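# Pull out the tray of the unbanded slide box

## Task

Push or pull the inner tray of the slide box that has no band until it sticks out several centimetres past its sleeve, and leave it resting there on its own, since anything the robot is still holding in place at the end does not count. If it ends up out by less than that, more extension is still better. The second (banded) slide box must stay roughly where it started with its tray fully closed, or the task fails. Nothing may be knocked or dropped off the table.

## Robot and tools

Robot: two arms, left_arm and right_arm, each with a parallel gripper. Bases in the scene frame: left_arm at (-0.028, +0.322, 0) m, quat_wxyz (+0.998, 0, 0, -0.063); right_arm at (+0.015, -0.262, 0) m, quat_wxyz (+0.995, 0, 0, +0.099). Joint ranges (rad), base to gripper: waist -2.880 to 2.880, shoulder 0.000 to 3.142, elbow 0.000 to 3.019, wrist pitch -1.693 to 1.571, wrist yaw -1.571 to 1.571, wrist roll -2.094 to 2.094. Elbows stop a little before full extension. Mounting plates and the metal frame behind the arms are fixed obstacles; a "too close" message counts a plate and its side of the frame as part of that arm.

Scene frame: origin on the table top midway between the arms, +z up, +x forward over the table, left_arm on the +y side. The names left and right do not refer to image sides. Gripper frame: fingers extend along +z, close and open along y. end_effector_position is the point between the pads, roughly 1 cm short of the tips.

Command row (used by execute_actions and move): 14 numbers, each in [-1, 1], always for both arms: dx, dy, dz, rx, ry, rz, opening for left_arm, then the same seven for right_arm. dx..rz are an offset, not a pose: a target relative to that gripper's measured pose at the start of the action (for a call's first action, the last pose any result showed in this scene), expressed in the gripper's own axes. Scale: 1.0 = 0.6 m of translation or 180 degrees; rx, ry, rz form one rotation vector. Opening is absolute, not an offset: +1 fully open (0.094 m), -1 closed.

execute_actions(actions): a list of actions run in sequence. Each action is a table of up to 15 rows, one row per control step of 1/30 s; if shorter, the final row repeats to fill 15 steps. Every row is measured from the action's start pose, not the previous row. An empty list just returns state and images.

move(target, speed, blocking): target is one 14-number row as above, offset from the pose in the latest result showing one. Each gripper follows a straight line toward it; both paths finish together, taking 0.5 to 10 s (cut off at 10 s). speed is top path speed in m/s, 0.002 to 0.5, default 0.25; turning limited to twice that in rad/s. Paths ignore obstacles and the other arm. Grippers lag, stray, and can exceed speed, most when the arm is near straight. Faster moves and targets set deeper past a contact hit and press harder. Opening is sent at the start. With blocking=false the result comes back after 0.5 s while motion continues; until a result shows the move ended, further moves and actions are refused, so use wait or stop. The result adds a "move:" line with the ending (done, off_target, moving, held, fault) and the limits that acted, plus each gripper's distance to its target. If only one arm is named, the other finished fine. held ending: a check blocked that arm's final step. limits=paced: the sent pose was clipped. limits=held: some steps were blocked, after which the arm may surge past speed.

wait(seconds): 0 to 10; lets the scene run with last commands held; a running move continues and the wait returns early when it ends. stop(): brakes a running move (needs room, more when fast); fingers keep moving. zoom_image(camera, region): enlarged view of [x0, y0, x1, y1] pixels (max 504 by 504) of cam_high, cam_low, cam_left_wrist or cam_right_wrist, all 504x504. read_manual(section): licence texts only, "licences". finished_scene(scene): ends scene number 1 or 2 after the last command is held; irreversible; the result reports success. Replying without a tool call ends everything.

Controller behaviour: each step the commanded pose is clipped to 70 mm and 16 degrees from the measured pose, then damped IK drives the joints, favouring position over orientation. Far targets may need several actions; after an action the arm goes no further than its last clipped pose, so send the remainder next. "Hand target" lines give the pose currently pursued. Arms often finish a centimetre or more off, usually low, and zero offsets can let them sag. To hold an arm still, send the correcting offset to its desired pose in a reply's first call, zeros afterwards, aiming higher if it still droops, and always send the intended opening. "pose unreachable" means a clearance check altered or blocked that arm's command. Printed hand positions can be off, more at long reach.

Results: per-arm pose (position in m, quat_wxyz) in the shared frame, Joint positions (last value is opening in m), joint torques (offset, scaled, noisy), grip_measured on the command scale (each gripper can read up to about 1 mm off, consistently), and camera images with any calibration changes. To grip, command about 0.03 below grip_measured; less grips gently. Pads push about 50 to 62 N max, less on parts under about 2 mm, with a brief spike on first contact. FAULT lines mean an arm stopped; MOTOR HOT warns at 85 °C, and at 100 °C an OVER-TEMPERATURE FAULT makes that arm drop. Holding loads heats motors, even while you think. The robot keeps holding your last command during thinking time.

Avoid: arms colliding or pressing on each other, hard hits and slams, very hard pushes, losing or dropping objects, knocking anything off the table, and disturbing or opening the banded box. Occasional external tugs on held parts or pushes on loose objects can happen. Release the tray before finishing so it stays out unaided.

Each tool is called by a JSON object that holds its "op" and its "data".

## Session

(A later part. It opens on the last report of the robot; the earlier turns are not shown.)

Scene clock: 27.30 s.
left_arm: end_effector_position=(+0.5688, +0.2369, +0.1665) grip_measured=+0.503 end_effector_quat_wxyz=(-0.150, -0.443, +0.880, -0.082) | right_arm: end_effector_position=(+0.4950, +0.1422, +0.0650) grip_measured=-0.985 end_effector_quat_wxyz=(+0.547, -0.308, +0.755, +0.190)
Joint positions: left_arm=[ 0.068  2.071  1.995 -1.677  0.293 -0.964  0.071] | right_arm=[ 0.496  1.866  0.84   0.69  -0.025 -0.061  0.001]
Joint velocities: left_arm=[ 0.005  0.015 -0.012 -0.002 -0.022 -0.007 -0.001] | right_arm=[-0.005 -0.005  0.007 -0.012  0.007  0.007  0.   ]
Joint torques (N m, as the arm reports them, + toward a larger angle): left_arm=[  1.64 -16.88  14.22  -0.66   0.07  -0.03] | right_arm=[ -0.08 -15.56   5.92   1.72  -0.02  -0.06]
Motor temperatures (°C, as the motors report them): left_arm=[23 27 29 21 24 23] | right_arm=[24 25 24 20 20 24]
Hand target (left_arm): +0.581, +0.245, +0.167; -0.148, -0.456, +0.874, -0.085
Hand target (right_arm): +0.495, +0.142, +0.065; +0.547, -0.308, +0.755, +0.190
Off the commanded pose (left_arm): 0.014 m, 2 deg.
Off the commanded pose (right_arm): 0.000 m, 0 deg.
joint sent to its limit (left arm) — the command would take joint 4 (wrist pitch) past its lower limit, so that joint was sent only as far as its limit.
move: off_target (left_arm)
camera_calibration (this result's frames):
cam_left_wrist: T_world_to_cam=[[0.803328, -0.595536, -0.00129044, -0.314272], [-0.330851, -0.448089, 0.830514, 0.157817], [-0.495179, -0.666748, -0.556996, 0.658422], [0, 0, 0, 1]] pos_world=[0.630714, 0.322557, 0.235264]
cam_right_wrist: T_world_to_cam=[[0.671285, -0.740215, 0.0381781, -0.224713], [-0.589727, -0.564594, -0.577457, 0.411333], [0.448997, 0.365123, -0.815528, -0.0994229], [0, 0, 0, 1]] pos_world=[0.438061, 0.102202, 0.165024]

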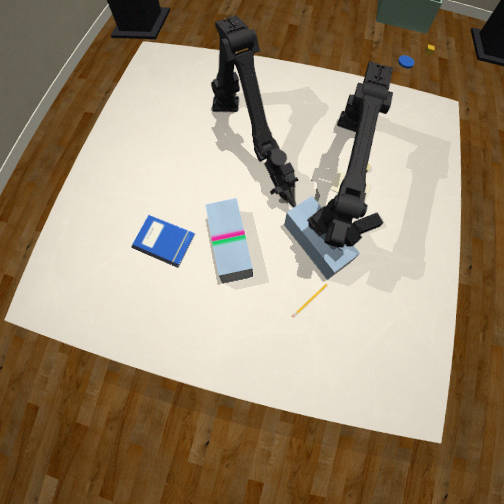

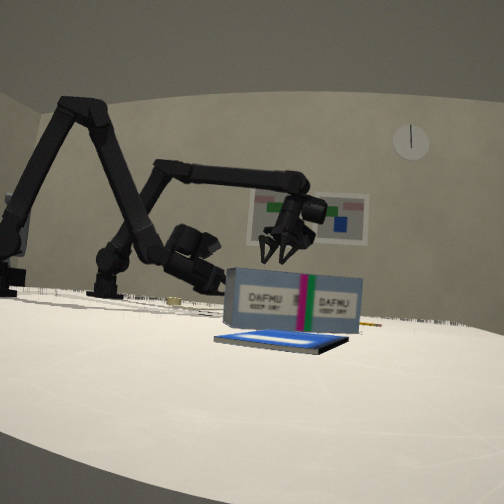

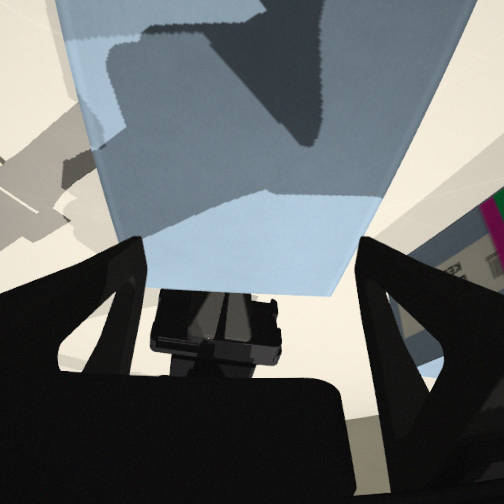

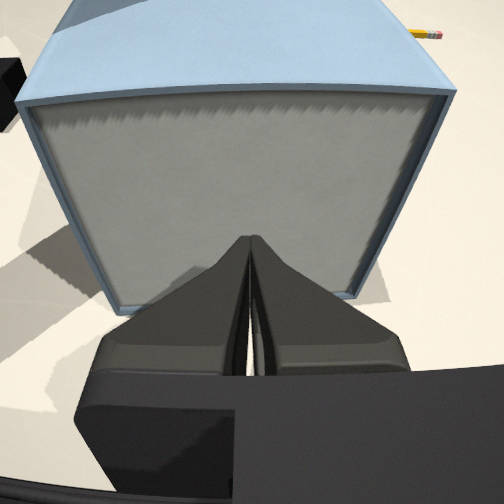

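{"op": "move", "data": {"target": [-0.035,0.008,0.1,0,0,0,0.5,-0.005,0.008,0,-0.04,0,-0.012,-1], "speed": 0.05}}

{"op": "execute_actions", "data": {"actions": [[[-0.02,0,0.13,0,0,0,0.5,0,0,0,0,0,0,-1]],[[0,0,0.13,0,0.02,0,0.5,-0.012,0,0.035,0,0,0,-1]],[[0,0,0.13,0,0.02,0,0.5,-0.015,0,0.045,0,0,0,-1]],[[0,0,0.13,0,0.02,0,0.5,-0.015,0,0.045,0,0,0,-1]]]}}

Scene clock: 29.10 s.
left_arm: end_effector_position=(+0.5658, +0.2370, +0.1320) grip_measured=+0.503 end_effector_quat_wxyz=(-0.137, -0.442, +0.882, -0.090) | right_arm: end_effector_position=(+0.4870, +0.1471, +0.0633) grip_measured=-0.985 end_effector_quat_wxyz=(+0.528, -0.351, +0.738, +0.232)
Joint positions: left_arm=[ 0.068  2.054  1.879 -1.549  0.293 -0.965  0.071] | right_arm=[ 0.468  1.866  0.84   0.678 -0.181 -0.095  0.001]
Joint velocities: left_arm=[-0.005 -0.015 -0.007 -0.007  0.007 -0.037 -0.001] | right_arm=[ 0.005  0.024  0.002  0.002 -0.081  0.037 -0.001]
Joint torques (N m, as the arm reports them, + toward a larger angle): left_arm=[  0.28 -16.4    7.68   1.27  -0.06   0.18] | right_arm=[ -0.63 -15.93   6.86   1.05  -0.15  -0.19]
Motor temperatures (°C, as the motors report them): left_arm=[23 27 29 21 24 23] | right_arm=[24 25 24 20 20 24]
Hand target (left_arm): +0.564, +0.239, +0.103; -0.150, -0.443, +0.880, -0.082
Hand target (right_arm): +0.492, +0.147, +0.068; +0.530, -0.355, +0.736, +0.227
Off the commanded pose (left_arm): 0.029 m, 2 deg.
Off the commanded pose (right_arm): 0.007 m, 1 deg.
move: off_target (left_arm)
camera_calibration (this result's frames):
cam_left_wrist: T_world_to_cam=[[0.803692, -0.594596, 0.0231159, -0.3155], [-0.35428, -0.446932, 0.821424, 0.199701], [-0.478084, -0.668362, -0.569849, 0.630213], [0, 0, 0, 1]] pos_world=[0.62561, 0.322868, 0.202379]
cam_right_wrist: T_world_to_cam=[[0.761631, -0.647793, 0.0168128, -0.271884], [-0.523426, -0.63029, -0.573376, 0.385592], [0.382026, 0.427901, -0.81912, -0.0754695], [0, 0, 0, 1]] pos_world=[0.437735, 0.0992041, 0.163842]

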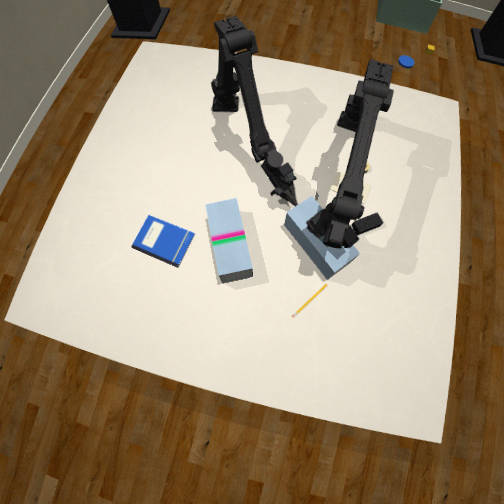

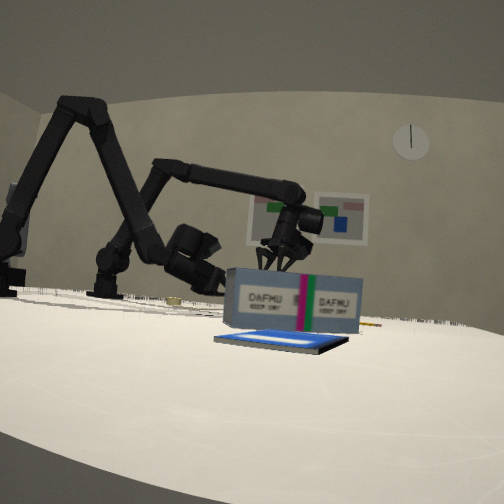

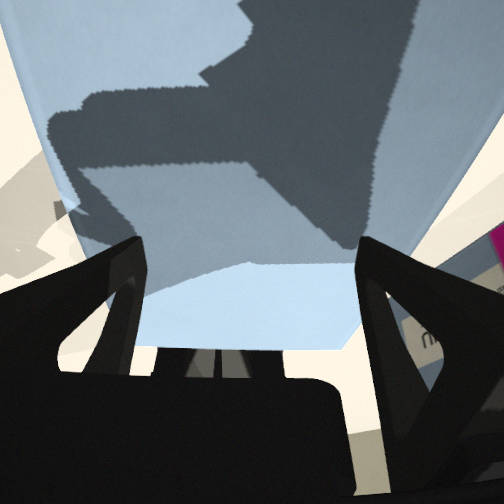

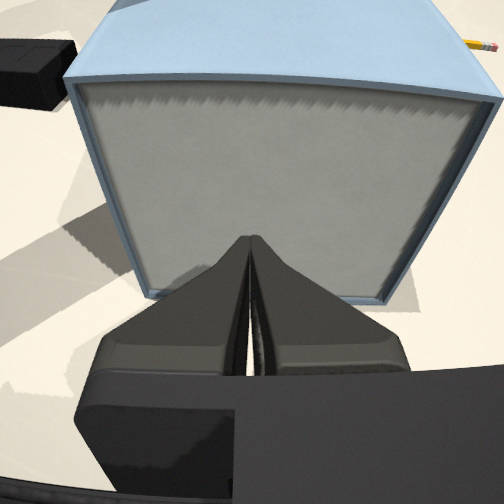

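Scene clock: 31.10 s.
left_arm: end_effector_position=(+0.5847, +0.2251, +0.1416) grip_measured=+0.502 end_effector_quat_wxyz=(-0.037, -0.427, +0.879, -0.209) | right_arm: end_effector_position=(+0.5166, +0.1555, +0.0664) grip_measured=-0.985 end_effector_quat_wxyz=(+0.533, -0.338, +0.746, +0.213)
Joint positions: left_arm=[ 0.079  1.913  1.667 -1.181  0.404 -0.981  0.071] | right_arm=[ 0.461  1.9    0.924  0.624 -0.137 -0.095  0.001]
Joint velocities: left_arm=[ 0.005 -0.005  0.007  0.002  0.022 -0.007  0.   ] | right_arm=[-0.005 -0.015 -0.002 -0.012 -0.037 -0.022 -0.001]
Joint torques (N m, as the arm reports them, + toward a larger angle): left_arm=[ -2.67 -12.01   6.66   1.84   0.63   0.  ] | right_arm=[  1.41 -13.84  10.47   1.03  -0.36  -0.02]
Motor temperatures (°C, as the motors report them): left_arm=[23 27 28 21 24 23] | right_arm=[24 25 24 20 20 24]
Hand target (left_arm): +0.571, +0.205, +0.078; -0.088, -0.429, +0.878, -0.191
Hand target (right_arm): +0.522, +0.176, +0.066; +0.531, -0.344, +0.741, +0.222
Off the commanded pose (left_arm): 0.080 m, 6 deg; position clipped at the last step of the last action.
Off the commanded pose (right_arm): 0.022 m, 1 deg.
camera_calibration (this result's frames):
cam_left_wrist: T_world_to_cam=[[0.769292, -0.551819, 0.322003, -0.369856], [-0.568001, -0.359959, 0.740138, 0.31011], [-0.292515, -0.75228, -0.590347, 0.550036], [0, 0, 0, 1]] pos_world=[0.621564, 0.321314, 0.214283]
cam_right_wrist: T_world_to_cam=[[0.729735, -0.683031, 0.030913, -0.268003], [-0.54952, -0.612797, -0.567897, 0.418489], [0.406835, 0.397427, -0.822519, -0.0956515], [0, 0, 0, 1]] pos_world=[0.464454, 0.111409, 0.167269]

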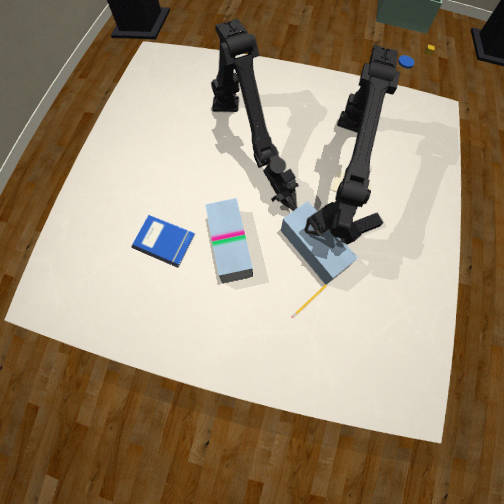

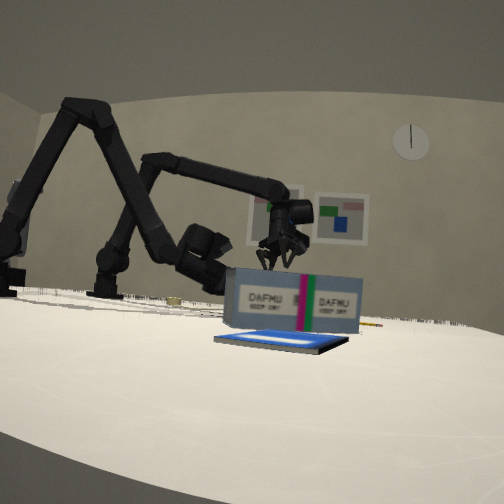

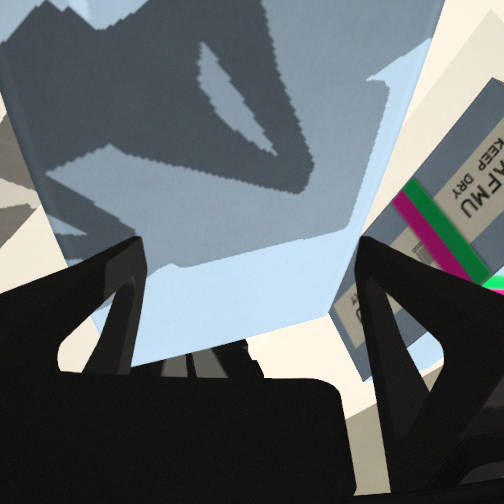

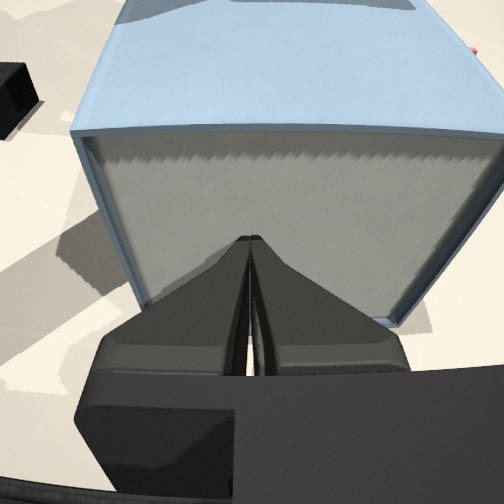

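{"op": "move", "data": {"target": [-0.035,0.012,-0.065,-0.1033,0.0271,-0.0357,0.4,0,-0.02,-0.02,0,0,0,-1], "speed": 0.08}}

Scene clock: 34.23 s.
left_arm: end_effector_position=(+0.5752, +0.2510, +0.1674) grip_measured=+0.403 end_effector_quat_wxyz=(-0.146, -0.454, +0.875, -0.088) | right_arm: end_effector_position=(+0.5166, +0.1435, +0.0663) grip_measured=-0.985 end_effector_quat_wxyz=(+0.530, -0.336, +0.748, +0.216)
Joint positions: left_arm=[ 0.093  2.079  2.011 -1.677  0.296 -0.965  0.066] | right_arm=[ 0.44   1.886  0.904  0.624 -0.16  -0.095  0.001]
Joint velocities: left_arm=[-0.015  0.005  0.012 -0.012  0.037 -0.037 -0.   ] | right_arm=[-0.005 -0.015 -0.012 -0.012 -0.007 -0.007 -0.   ]
Joint torques (N m, as the arm reports them, + toward a larger angle): left_arm=[  1.17 -17.29  14.33  -0.63  -0.16   0.17] | right_arm=[ -0.65 -17.31   5.72   1.67  -0.16  -0.14]
Motor temperatures (°C, as the motors report them): left_arm=[23 27 29 21 24 23] | right_arm=[24 25 24 20 20 24]
Hand target (left_arm): +0.587, +0.260, +0.169; -0.141, -0.458, +0.873, -0.090
Hand target (right_arm): +0.518, +0.139, +0.071; +0.533, -0.337, +0.746, +0.213
Off the commanded pose (left_arm): 0.016 m, 1 deg.
Off the commanded pose (right_arm): 0.006 m, 1 deg.
joint sent to its limit (left arm) — the command would take joint 4 (wrist pitch) past its lower limit, so that joint was sent only as far as its limit.
move: off_target (left_arm)
camera_calibration (this result's frames):
cam_left_wrist: T_world_to_cam=[[0.818381, -0.574632, 0.00713468, -0.326344], [-0.325661, -0.453501, 0.829628, 0.164007], [-0.473495, -0.681275, -0.558272, 0.662914], [0, 0, 0, 1]] pos_world=[0.634371, 0.338476, 0.23635]
cam_right_wrist: T_world_to_cam=[[0.730819, -0.682226, 0.0217188, -0.276271], [-0.55452, -0.61197, -0.563915, 0.413235], [0.398008, 0.400076, -0.825547, -0.0865847], [0, 0, 0, 1]] pos_world=[0.465513, 0.0990491, 0.16755]

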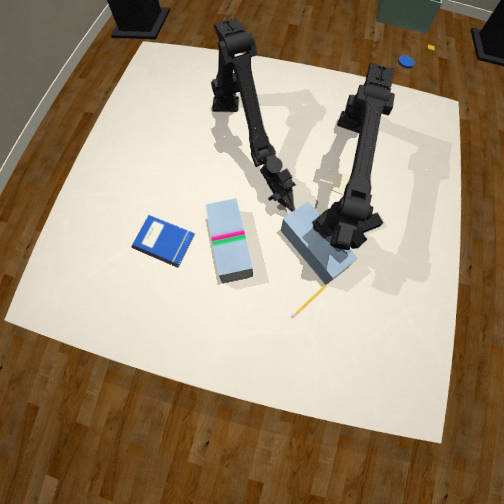

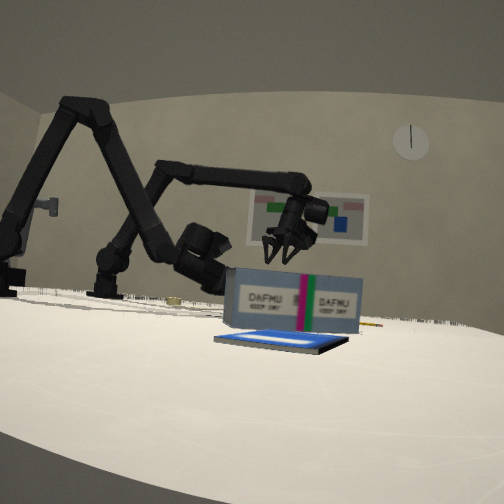

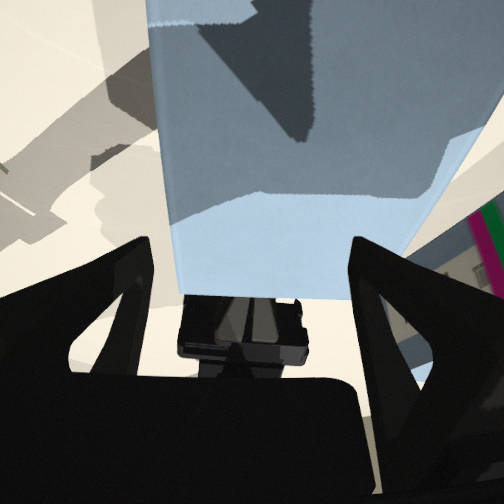

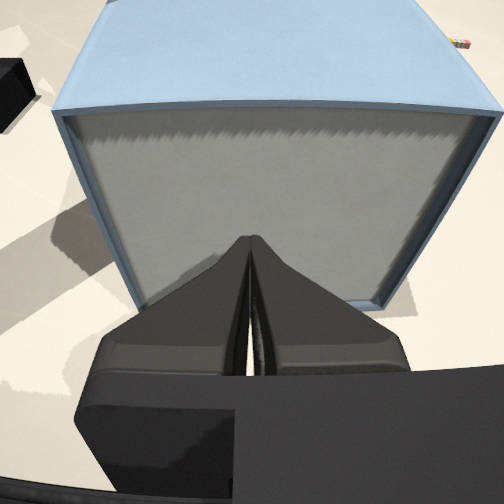

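{"op": "move", "data": {"target": [-0.045,-0.045,0.08,0,0,0,0.4,0,-0.015,0,0,0,0,-1], "speed": 0.05}}

{"op": "execute_actions", "data": {"actions": [[[0,0,0.09,0,0.03,0,0.4,-0.005,0,0.02,0,0,0,-1]],[[0.03,0,0.11,0,0.07,0,0.4,-0.012,0,0.045,0,0,0,-1]],[[0.03,0,0.11,0,0.07,0,0.4,-0.015,0,0.05,0,0,0,-1]]]}}

Scene clock: 35.80 s.
left_arm: end_effector_position=(+0.5886, +0.2502, +0.1320) grip_measured=+0.402 end_effector_quat_wxyz=(-0.148, -0.454, +0.874, -0.088) | right_arm: end_effector_position=(+0.5194, +0.1396, +0.0664) grip_measured=-0.985 end_effector_quat_wxyz=(+0.529, -0.336, +0.748, +0.218)
Joint positions: left_arm=[ 0.093  2.136  2.011 -1.625  0.298 -0.965  0.066] | right_arm=[ 0.429  1.886  0.904  0.624 -0.174 -0.095  0.001]
Joint velocities: left_arm=[-0.024  0.005  0.002 -0.002 -0.022 -0.022 -0.001] | right_arm=[ 0.005  0.005  0.007 -0.017 -0.081  0.007 -0.001]
Joint torques (N m, as the arm reports them, + toward a larger angle): left_arm=[ -0.73 -16.12  12.73   0.97  -0.05   0.02] | right_arm=[ -0.66 -16.01   6.66   1.51  -0.15  -0.11]
Motor temperatures (°C, as the motors report them): left_arm=[23 27 30 21 24 23] | right_arm=[24 25 24 20 20 24]
Hand target (left_arm): +0.602, +0.243, +0.113; -0.146, -0.454, +0.875, -0.088
Hand target (right_arm): +0.523, +0.137, +0.067; +0.530, -0.336, +0.748, +0.216
Off the commanded pose (left_arm): 0.025 m, 0 deg.
Off the commanded pose (right_arm): 0.004 m, 0 deg.
move: off_target (left_arm)
camera_calibration (this result's frames):
cam_left_wrist: T_world_to_cam=[[0.818638, -0.57429, 0.00485435, -0.337422], [-0.321933, -0.451876, 0.831966, 0.194445], [-0.475596, -0.682642, -0.554805, 0.650031], [0, 0, 0, 1]] pos_world=[0.647977, 0.337826, 0.200507]
cam_right_wrist: T_world_to_cam=[[0.732101, -0.680984, 0.0169915, -0.2815], [-0.555026, -0.610778, -0.564709, 0.412622], [0.394936, 0.403993, -0.825115, -0.0850004], [0, 0, 0, 1]] pos_world=[0.468672, 0.0946628, 0.167659]

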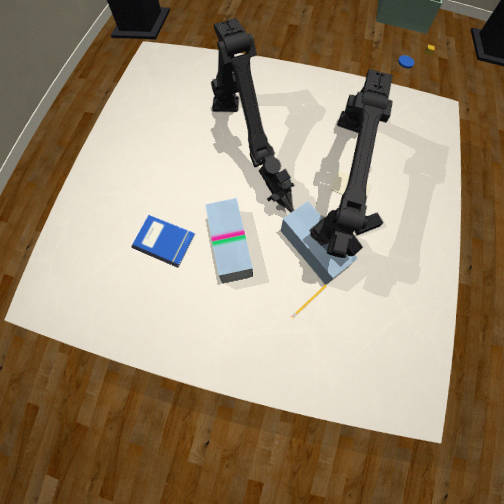

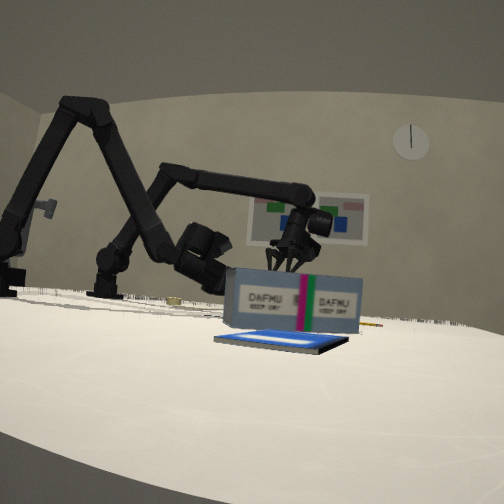

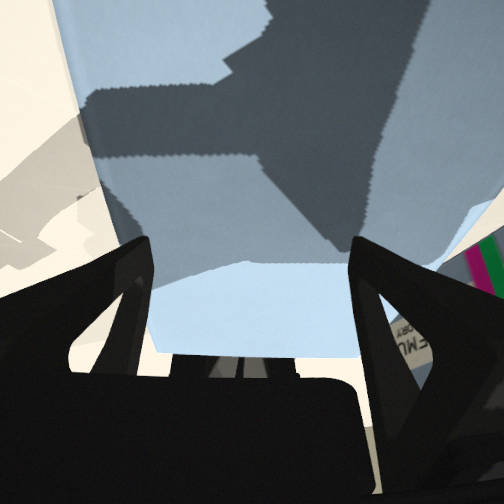

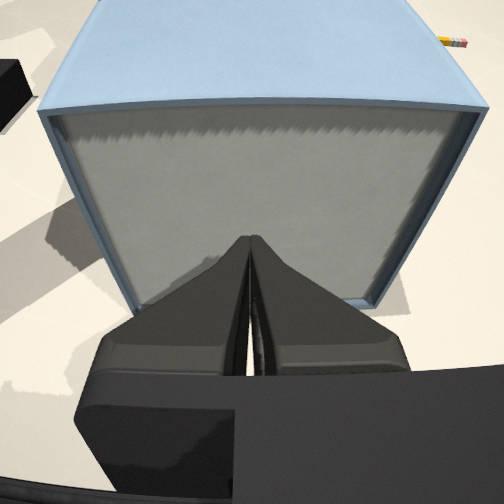

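Scene clock: 37.30 s.
left_arm: end_effector_position=(+0.5671, +0.1828, +0.1380) grip_measured=+0.401 end_effector_quat_wxyz=(-0.264, -0.429, +0.820, -0.271) | right_arm: end_effector_position=(+0.5408, +0.1530, +0.0655) grip_measured=-0.985 end_effector_quat_wxyz=(+0.531, -0.331, +0.751, +0.211)
Joint positions: left_arm=[ 0.089  2.115  1.885 -1.583  0.745 -0.905  0.066] | right_arm=[ 0.432  1.928  0.98   0.59  -0.154 -0.095  0.001]
Joint velocities: left_arm=[-0.005 -0.015 -0.002 -0.002 -0.037  0.007 -0.   ] | right_arm=[-0.005 -0.015 -0.012 -0.007 -0.007  0.007  0.   ]
Joint torques (N m, as the arm reports them, + toward a larger angle): left_arm=[ -2.15 -14.92   7.05   0.     0.03   0.36] | right_arm=[  0.75 -14.55  10.33   0.95  -0.03  -0.02]
Motor temperatures (°C, as the motors report them): left_arm=[23 27 29 21 24 23] | right_arm=[24 25 25 20 20 24]
Hand target (left_arm): +0.553, +0.168, +0.092; -0.300, -0.420, +0.820, -0.248
Hand target (right_arm): +0.549, +0.168, +0.064; +0.530, -0.333, +0.749, +0.215
Off the commanded pose (left_arm): 0.052 m, 5 deg.
Off the commanded pose (right_arm): 0.018 m, 1 deg.
camera_calibration (this result's frames):
cam_left_wrist: T_world_to_cam=[[0.845009, -0.493253, 0.206547, -0.416143], [-0.26808, -0.0565346, 0.961737, 0.0314316], [-0.462703, -0.868047, -0.180003, 0.571951], [0, 0, 0, 1]] pos_world=[0.624714, 0.292994, 0.158677]
cam_right_wrist: T_world_to_cam=[[0.720601, -0.692933, 0.02402, -0.280455], [-0.562909, -0.604909, -0.563222, 0.435511], [0.404805, 0.392338, -0.825956, -0.103172], [0, 0, 0, 1]] pos_world=[0.489013, 0.109586, 0.166811]

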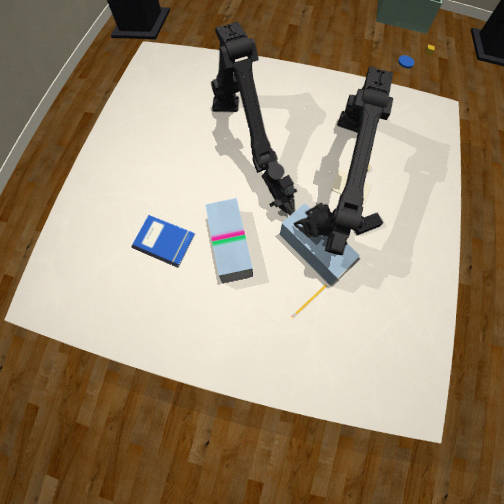

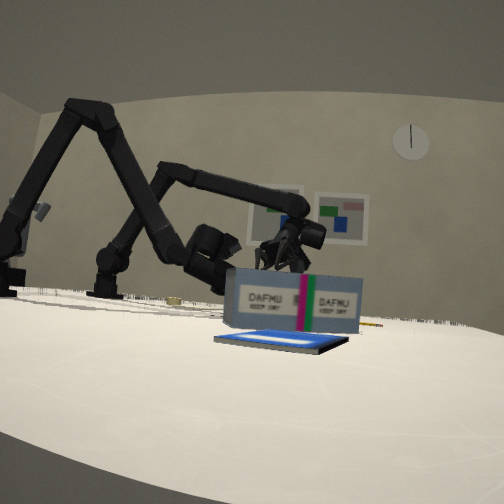

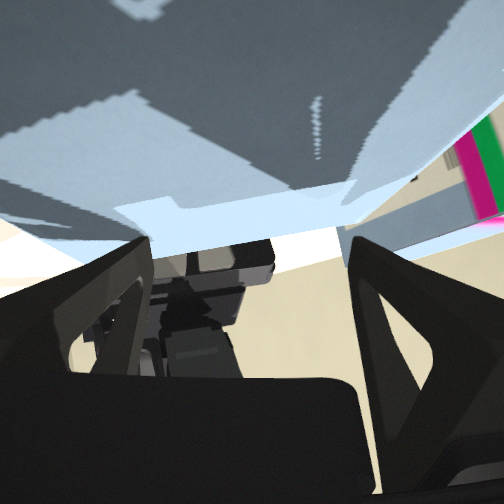

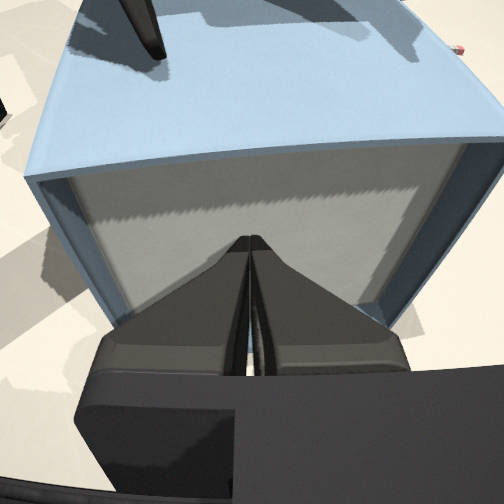

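{"op": "move", "data": {"target": [-0.084,-0.045,-0.128,-0.0753,-0.1241,-0.0119,0.4,0,-0.01,-0.012,0.027,0,0.008,-1], "speed": 0.1}}

Scene clock: 40.10 s.
left_arm: end_effector_position=(+0.6194, +0.2474, +0.1677) grip_measured=+0.401 end_effector_quat_wxyz=(-0.117, -0.453, +0.878, -0.105) | right_arm: end_effector_position=(+0.5434, +0.1407, +0.0597) grip_measured=-0.985 end_effector_quat_wxyz=(+0.536, -0.305, +0.767, +0.178)
Joint positions: left_arm=[ 0.09   2.174  2.176 -1.677  0.297 -0.973  0.066] | right_arm=[ 0.439  1.924  0.963  0.59  -0.059 -0.08   0.001]
Joint velocities: left_arm=[-0.015 -0.005  0.012  0.007  0.022 -0.007 -0.   ] | right_arm=[-0.005 -0.015  0.027 -0.002  0.022  0.022 -0.   ]
Joint torques (N m, as the arm reports them, + toward a larger angle): left_arm=[  0.48 -17.65  14.33  -0.47  -0.16   0.01] | right_arm=[  0.47 -18.11   5.84   2.23   0.09   0.09]
Motor temperatures (°C, as the motors report them): left_arm=[23 28 30 21 24 23] | right_arm=[24 25 25 20 20 24]
Hand target (left_arm): +0.629, +0.250, +0.164; -0.117, -0.460, +0.874, -0.102
Hand target (right_arm): +0.540, +0.144, +0.068; +0.542, -0.299, +0.763, +0.185
Off the commanded pose (left_arm): 0.011 m, 5 deg.
Off the commanded pose (right_arm): 0.010 m, 1 deg.
joint sent to its limit (left arm) — the command would take joint 4 (wrist pitch) past its lower limit, so that joint was sent only as far as its limit.
move: off_target (left_arm)
camera_calibration (this result's frames):
cam_left_wrist: T_world_to_cam=[[0.819061, -0.57011, 0.0641365, -0.37572], [-0.378835, -0.453505, 0.806733, 0.213335], [-0.430841, -0.685061, -0.587425, 0.660906], [0, 0, 0, 1]] pos_world=[0.673302, 0.335307, 0.240226]
cam_right_wrist: T_world_to_cam=[[0.657788, -0.75205, 0.0416654, -0.249254], [-0.61409, -0.567508, -0.548478, 0.447903], [0.436128, 0.335196, -0.835126, -0.112591], [0, 0, 0, 1]] pos_world=[0.488113, 0.104478, 0.162023]

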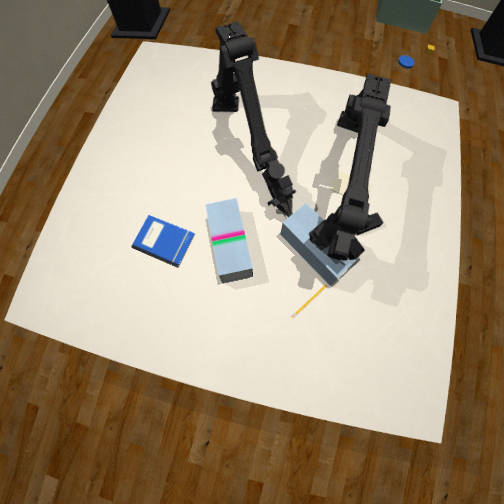

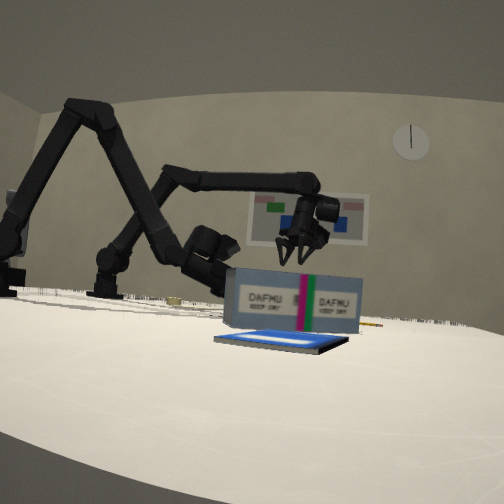

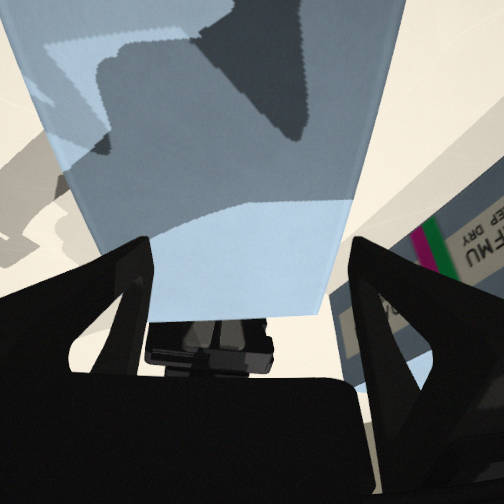

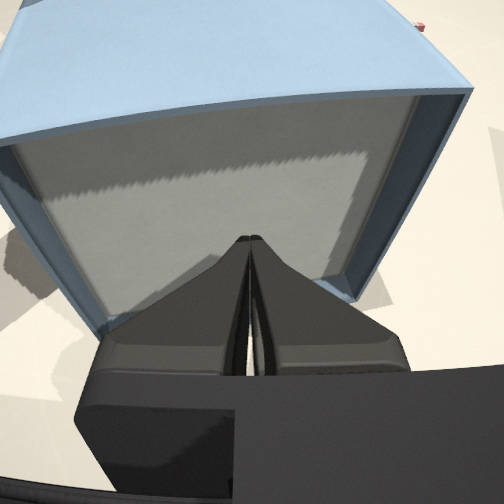

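{"op": "move", "data": {"target": [-0.022,0.035,0.085,0,0,0,0.4,-0.01,0.015,0,-0.064,0,-0.018,-1], "speed": 0.06}}

Scene clock: 42.13 s.
left_arm: end_effector_position=(+0.6067, +0.2478, +0.1351) grip_measured=+0.401 end_effector_quat_wxyz=(-0.105, -0.452, +0.879, -0.111) | right_arm: end_effector_position=(+0.5278, +0.1462, +0.0529) grip_measured=-0.985 end_effector_quat_wxyz=(+0.498, -0.374, +0.743, +0.243)
Joint positions: left_arm=[ 0.09   2.116  1.994 -1.526  0.297 -0.974  0.066] | right_arm=[ 0.398  1.924  0.963  0.547 -0.299 -0.141  0.001]
Joint velocities: left_arm=[-0.005  0.005 -0.002 -0.002 -0.007  0.022 -0.001] | right_arm=[-0.015 -0.015 -0.007 -0.007  0.007  0.022  0.   ]
Joint torques (N m, as the arm reports them, + toward a larger angle): left_arm=[  1.   -18.12   8.04   0.84  -0.06   0.22] | right_arm=[ -0.68 -17.4    8.59   1.    -0.2   -0.19]
Motor temperatures (°C, as the motors report them): left_arm=[23 28 30 21 24 23] | right_arm=[24 26 25 20 20 24]
Hand target (left_arm): +0.603, +0.255, +0.114; -0.117, -0.453, +0.878, -0.105
Hand target (right_arm): +0.539, +0.149, +0.065; +0.508, -0.378, +0.736, +0.240
Off the commanded pose (left_arm): 0.023 m, 2 deg.
Off the commanded pose (right_arm): 0.017 m, 1 deg.
move: off_target (left_arm, right_arm)
camera_calibration (this result's frames):
cam_left_wrist: T_world_to_cam=[[0.817234, -0.569742, 0.0867306, -0.365003], [-0.400282, -0.452889, 0.796659, 0.249256], [-0.414611, -0.685774, -0.598174, 0.628382], [0, 0, 0, 1]] pos_world=[0.6586, 0.335856, 0.208966]
cam_right_wrist: T_world_to_cam=[[0.797698, -0.603057, -0.000225471, -0.328012], [-0.511908, -0.676932, -0.52888, 0.398732], [0.318792, 0.422001, -0.848697, -0.0633623], [0, 0, 0, 1]] pos_world=[0.485968, 0.0988434, 0.157032]

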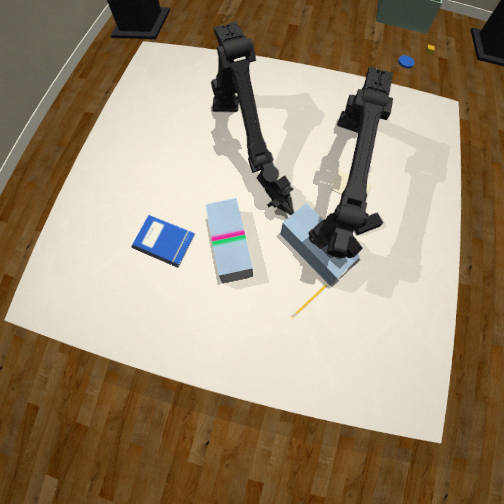

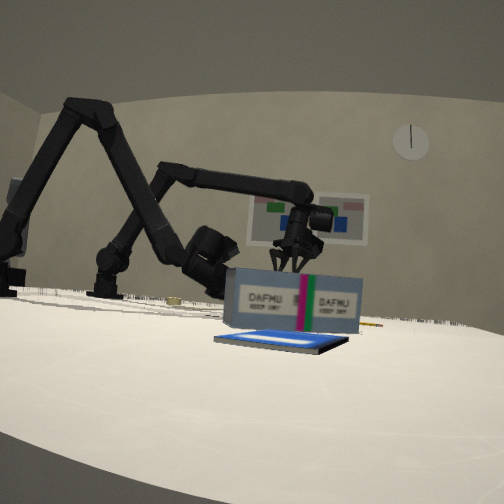

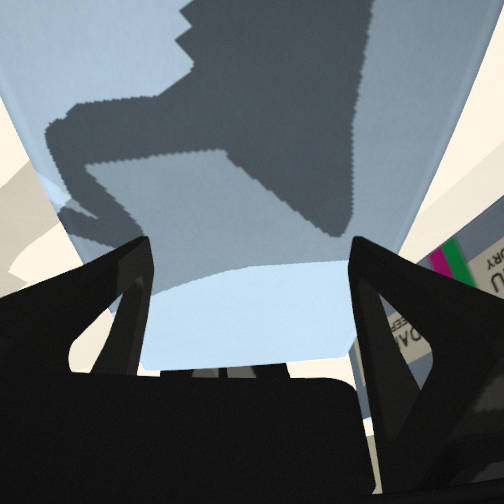

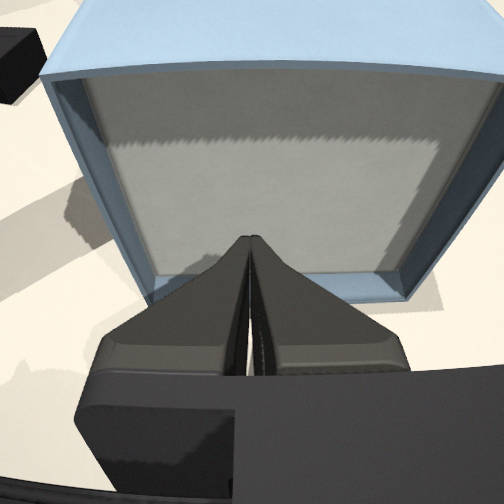

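{"op": "execute_actions", "data": {"actions": [[[-0.01,0,0.09,-0.01,0.03,0,0.4,-0.02,-0.03,0.03,0,-0.02,0,-1]],[[0.0,0,0.11,-0.01,0.045,0,0.4,-0.02,-0.01,0.05,0,-0.015,0,-1]],[[0.0,0,0.11,-0.01,0.045,0,0.4,-0.02,0,0.05,0,-0.01,0,-1]]]}}

Scene clock: 43.77 s.
left_arm: end_effector_position=(+0.6063, +0.2124, +0.1384) grip_measured=+0.401 end_effector_quat_wxyz=(-0.168, -0.430, +0.861, -0.215) | right_arm: end_effector_position=(+0.5640, +0.1612, +0.0486) grip_measured=-0.986 end_effector_quat_wxyz=(+0.520, -0.368, +0.729, +0.250)
Joint positions: left_arm=[ 0.095  2.136  1.99  -1.527  0.544 -0.928  0.066] | right_arm=[ 0.383  2.016  1.067  0.59  -0.314 -0.135  0.001]
Joint velocities: left_arm=[-0.015  0.005  0.002  0.007 -0.022 -0.051  0.001] | right_arm=[-0.005 -0.005 -0.012 -0.007  0.007  0.007 -0.001]
Joint torques (N m, as the arm reports them, + toward a larger angle): left_arm=[ -1.28 -14.11   7.89   0.46   0.24   0.28] | right_arm=[  1.33 -15.59  10.39   1.86   0.02   0.08]
Motor temperatures (°C, as the motors report them): left_arm=[23 28 30 21 24 23] | right_arm=[24 26 25 20 20 24]
Hand target (left_arm): +0.596, +0.200, +0.080; -0.211, -0.425, +0.859, -0.193
Hand target (right_arm): +0.572, +0.180, +0.050; +0.526, -0.367, +0.723, +0.258
Off the commanded pose (left_arm): 0.063 m, 6 deg.
Off the commanded pose (right_arm): 0.021 m, 1 deg.
camera_calibration (this result's frames):
cam_left_wrist: T_world_to_cam=[[0.811502, -0.543959, 0.213477, -0.404612], [-0.392328, -0.236435, 0.888919, 0.166826], [-0.433062, -0.805113, -0.405278, 0.615711], [0, 0, 0, 1]] pos_world=[0.660435, 0.315069, 0.187615]
cam_right_wrist: T_world_to_cam=[[0.795437, -0.605991, 0.00735216, -0.346489], [-0.492883, -0.653932, -0.573968, 0.412936], [0.352627, 0.452931, -0.818845, -0.110431], [0, 0, 0, 1]] pos_world=[0.51808, 0.110081, 0.149134]

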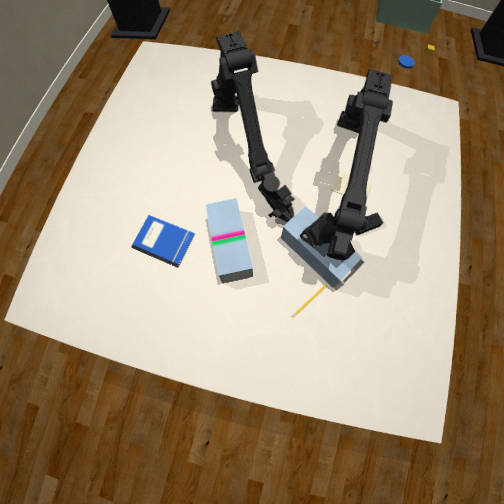

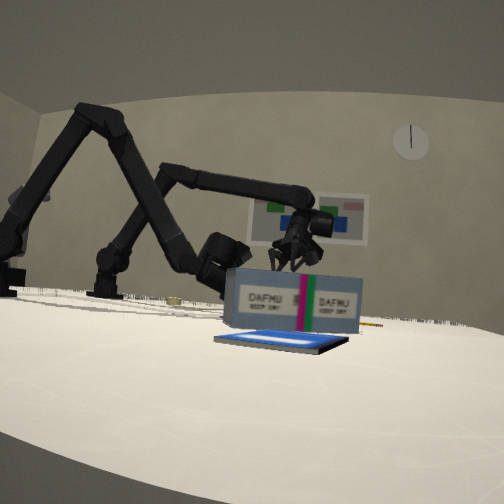

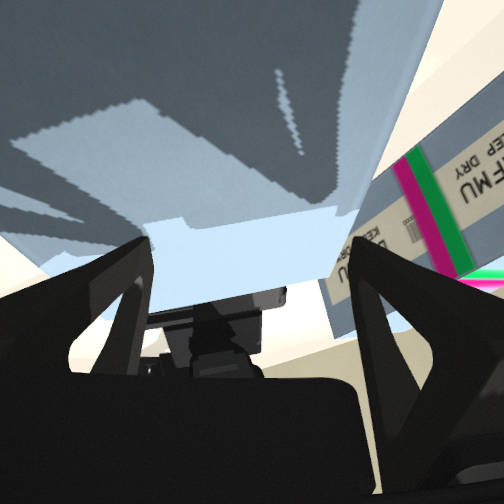

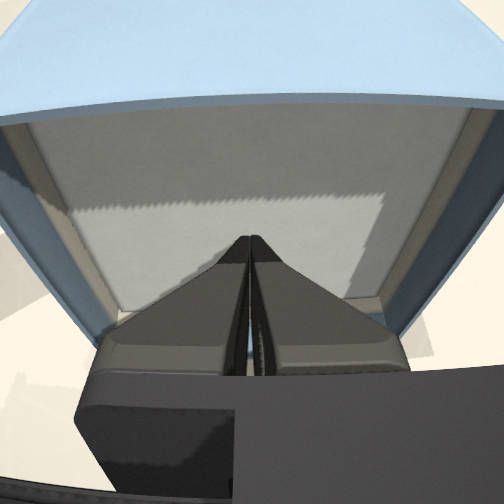

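{"op": "execute_actions", "data": {"actions": [[[-0.038,0.056,0.092,-0.035,0.008,-0.021,0.4,-0.022,0,0.05,0,-0.01,0,-1]],[[-0.038,0.056,0.092,-0.035,0.008,-0.021,0.4,-0.022,0,0.055,0,-0.005,0,-1]]]}}

Scene clock: 44.90 s.
left_arm: end_effector_position=(+0.5962, +0.2330, +0.1365) grip_measured=+0.401 end_effector_quat_wxyz=(-0.148, -0.438, +0.867, -0.184) | right_arm: end_effector_position=(+0.5810, +0.1848, +0.0494) grip_measured=-0.986 end_effector_quat_wxyz=(+0.528, -0.369, +0.723, +0.249)
Joint positions: left_arm=[ 0.108  2.097  1.937 -1.509  0.466 -0.93   0.066] | right_arm=[ 0.402  2.065  1.151  0.574 -0.296 -0.135  0.001]
Joint velocities: left_arm=[ 0.015 -0.005 -0.007  0.007 -0.037 -0.022 -0.001] | right_arm=[-0.015  0.005 -0.002  0.012  0.022 -0.037 -0.   ]
Joint torques (N m, as the arm reports them, + toward a larger angle): left_arm=[ -0.17 -14.44   5.5    0.41  -0.15   0.04] | right_arm=[  0.82 -17.07  10.8    1.16   0.12   0.05]
Motor temperatures (°C, as the motors report them): left_arm=[23 28 30 21 24 23] | right_arm=[24 26 25 20 20 24]
Hand target (left_arm): +0.578, +0.230, +0.076; -0.199, -0.450, +0.857, -0.152
Hand target (right_arm): +0.591, +0.199, +0.052; +0.531, -0.367, +0.721, +0.253
Off the commanded pose (left_arm): 0.066 m, 7 deg.
Off the commanded pose (right_arm): 0.019 m, 1 deg.
camera_calibration (this result's frames):
cam_left_wrist: T_world_to_cam=[[0.814613, -0.552759, 0.175679, -0.379531], [-0.395112, -0.307125, 0.865772, 0.190758], [-0.424607, -0.774682, -0.46859, 0.623663], [0, 0, 0, 1]] pos_world=[0.649354, 0.331938, 0.193765]
cam_right_wrist: T_world_to_cam=[[0.795944, -0.60508, 0.0187503, -0.3467], [-0.481178, -0.651146, -0.586921, 0.430508], [0.367343, 0.458134, -0.809427, -0.136447], [0, 0, 0, 1]] pos_world=[0.533228, 0.133054, 0.148731]

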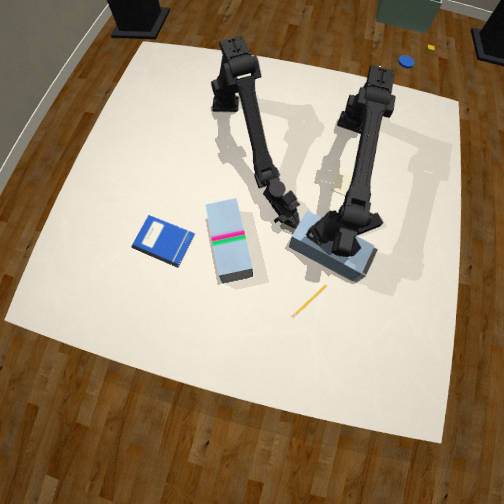

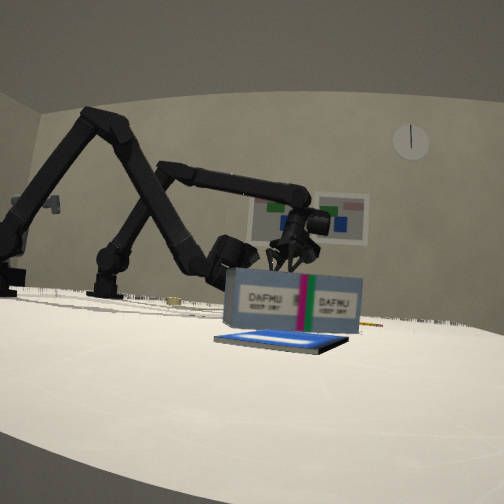

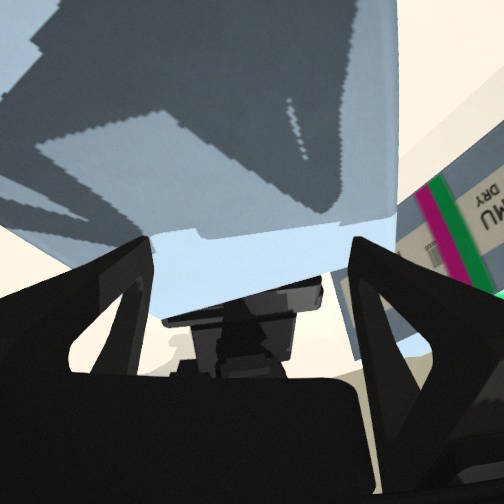

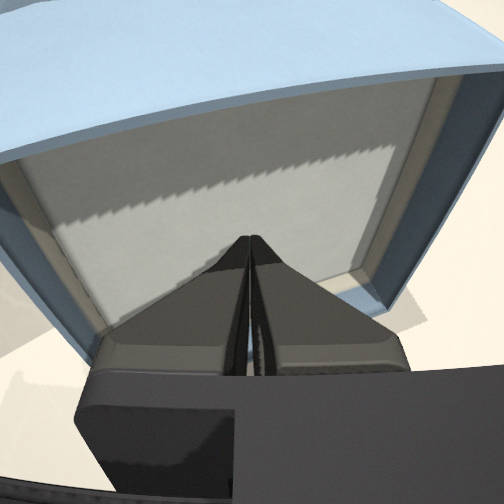

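{"op": "zoom_image", "data": {"camera": "cam_high", "region": [260, 180, 400, 300]}}

Region (260, 180, 400, 300) of cam_high's 504x504 image, scaled by 3.600, with more detail than that image has; it fills the top 432 rows of this view, and the rest is white.

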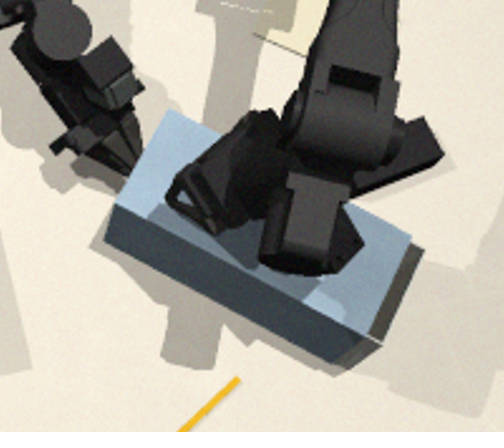

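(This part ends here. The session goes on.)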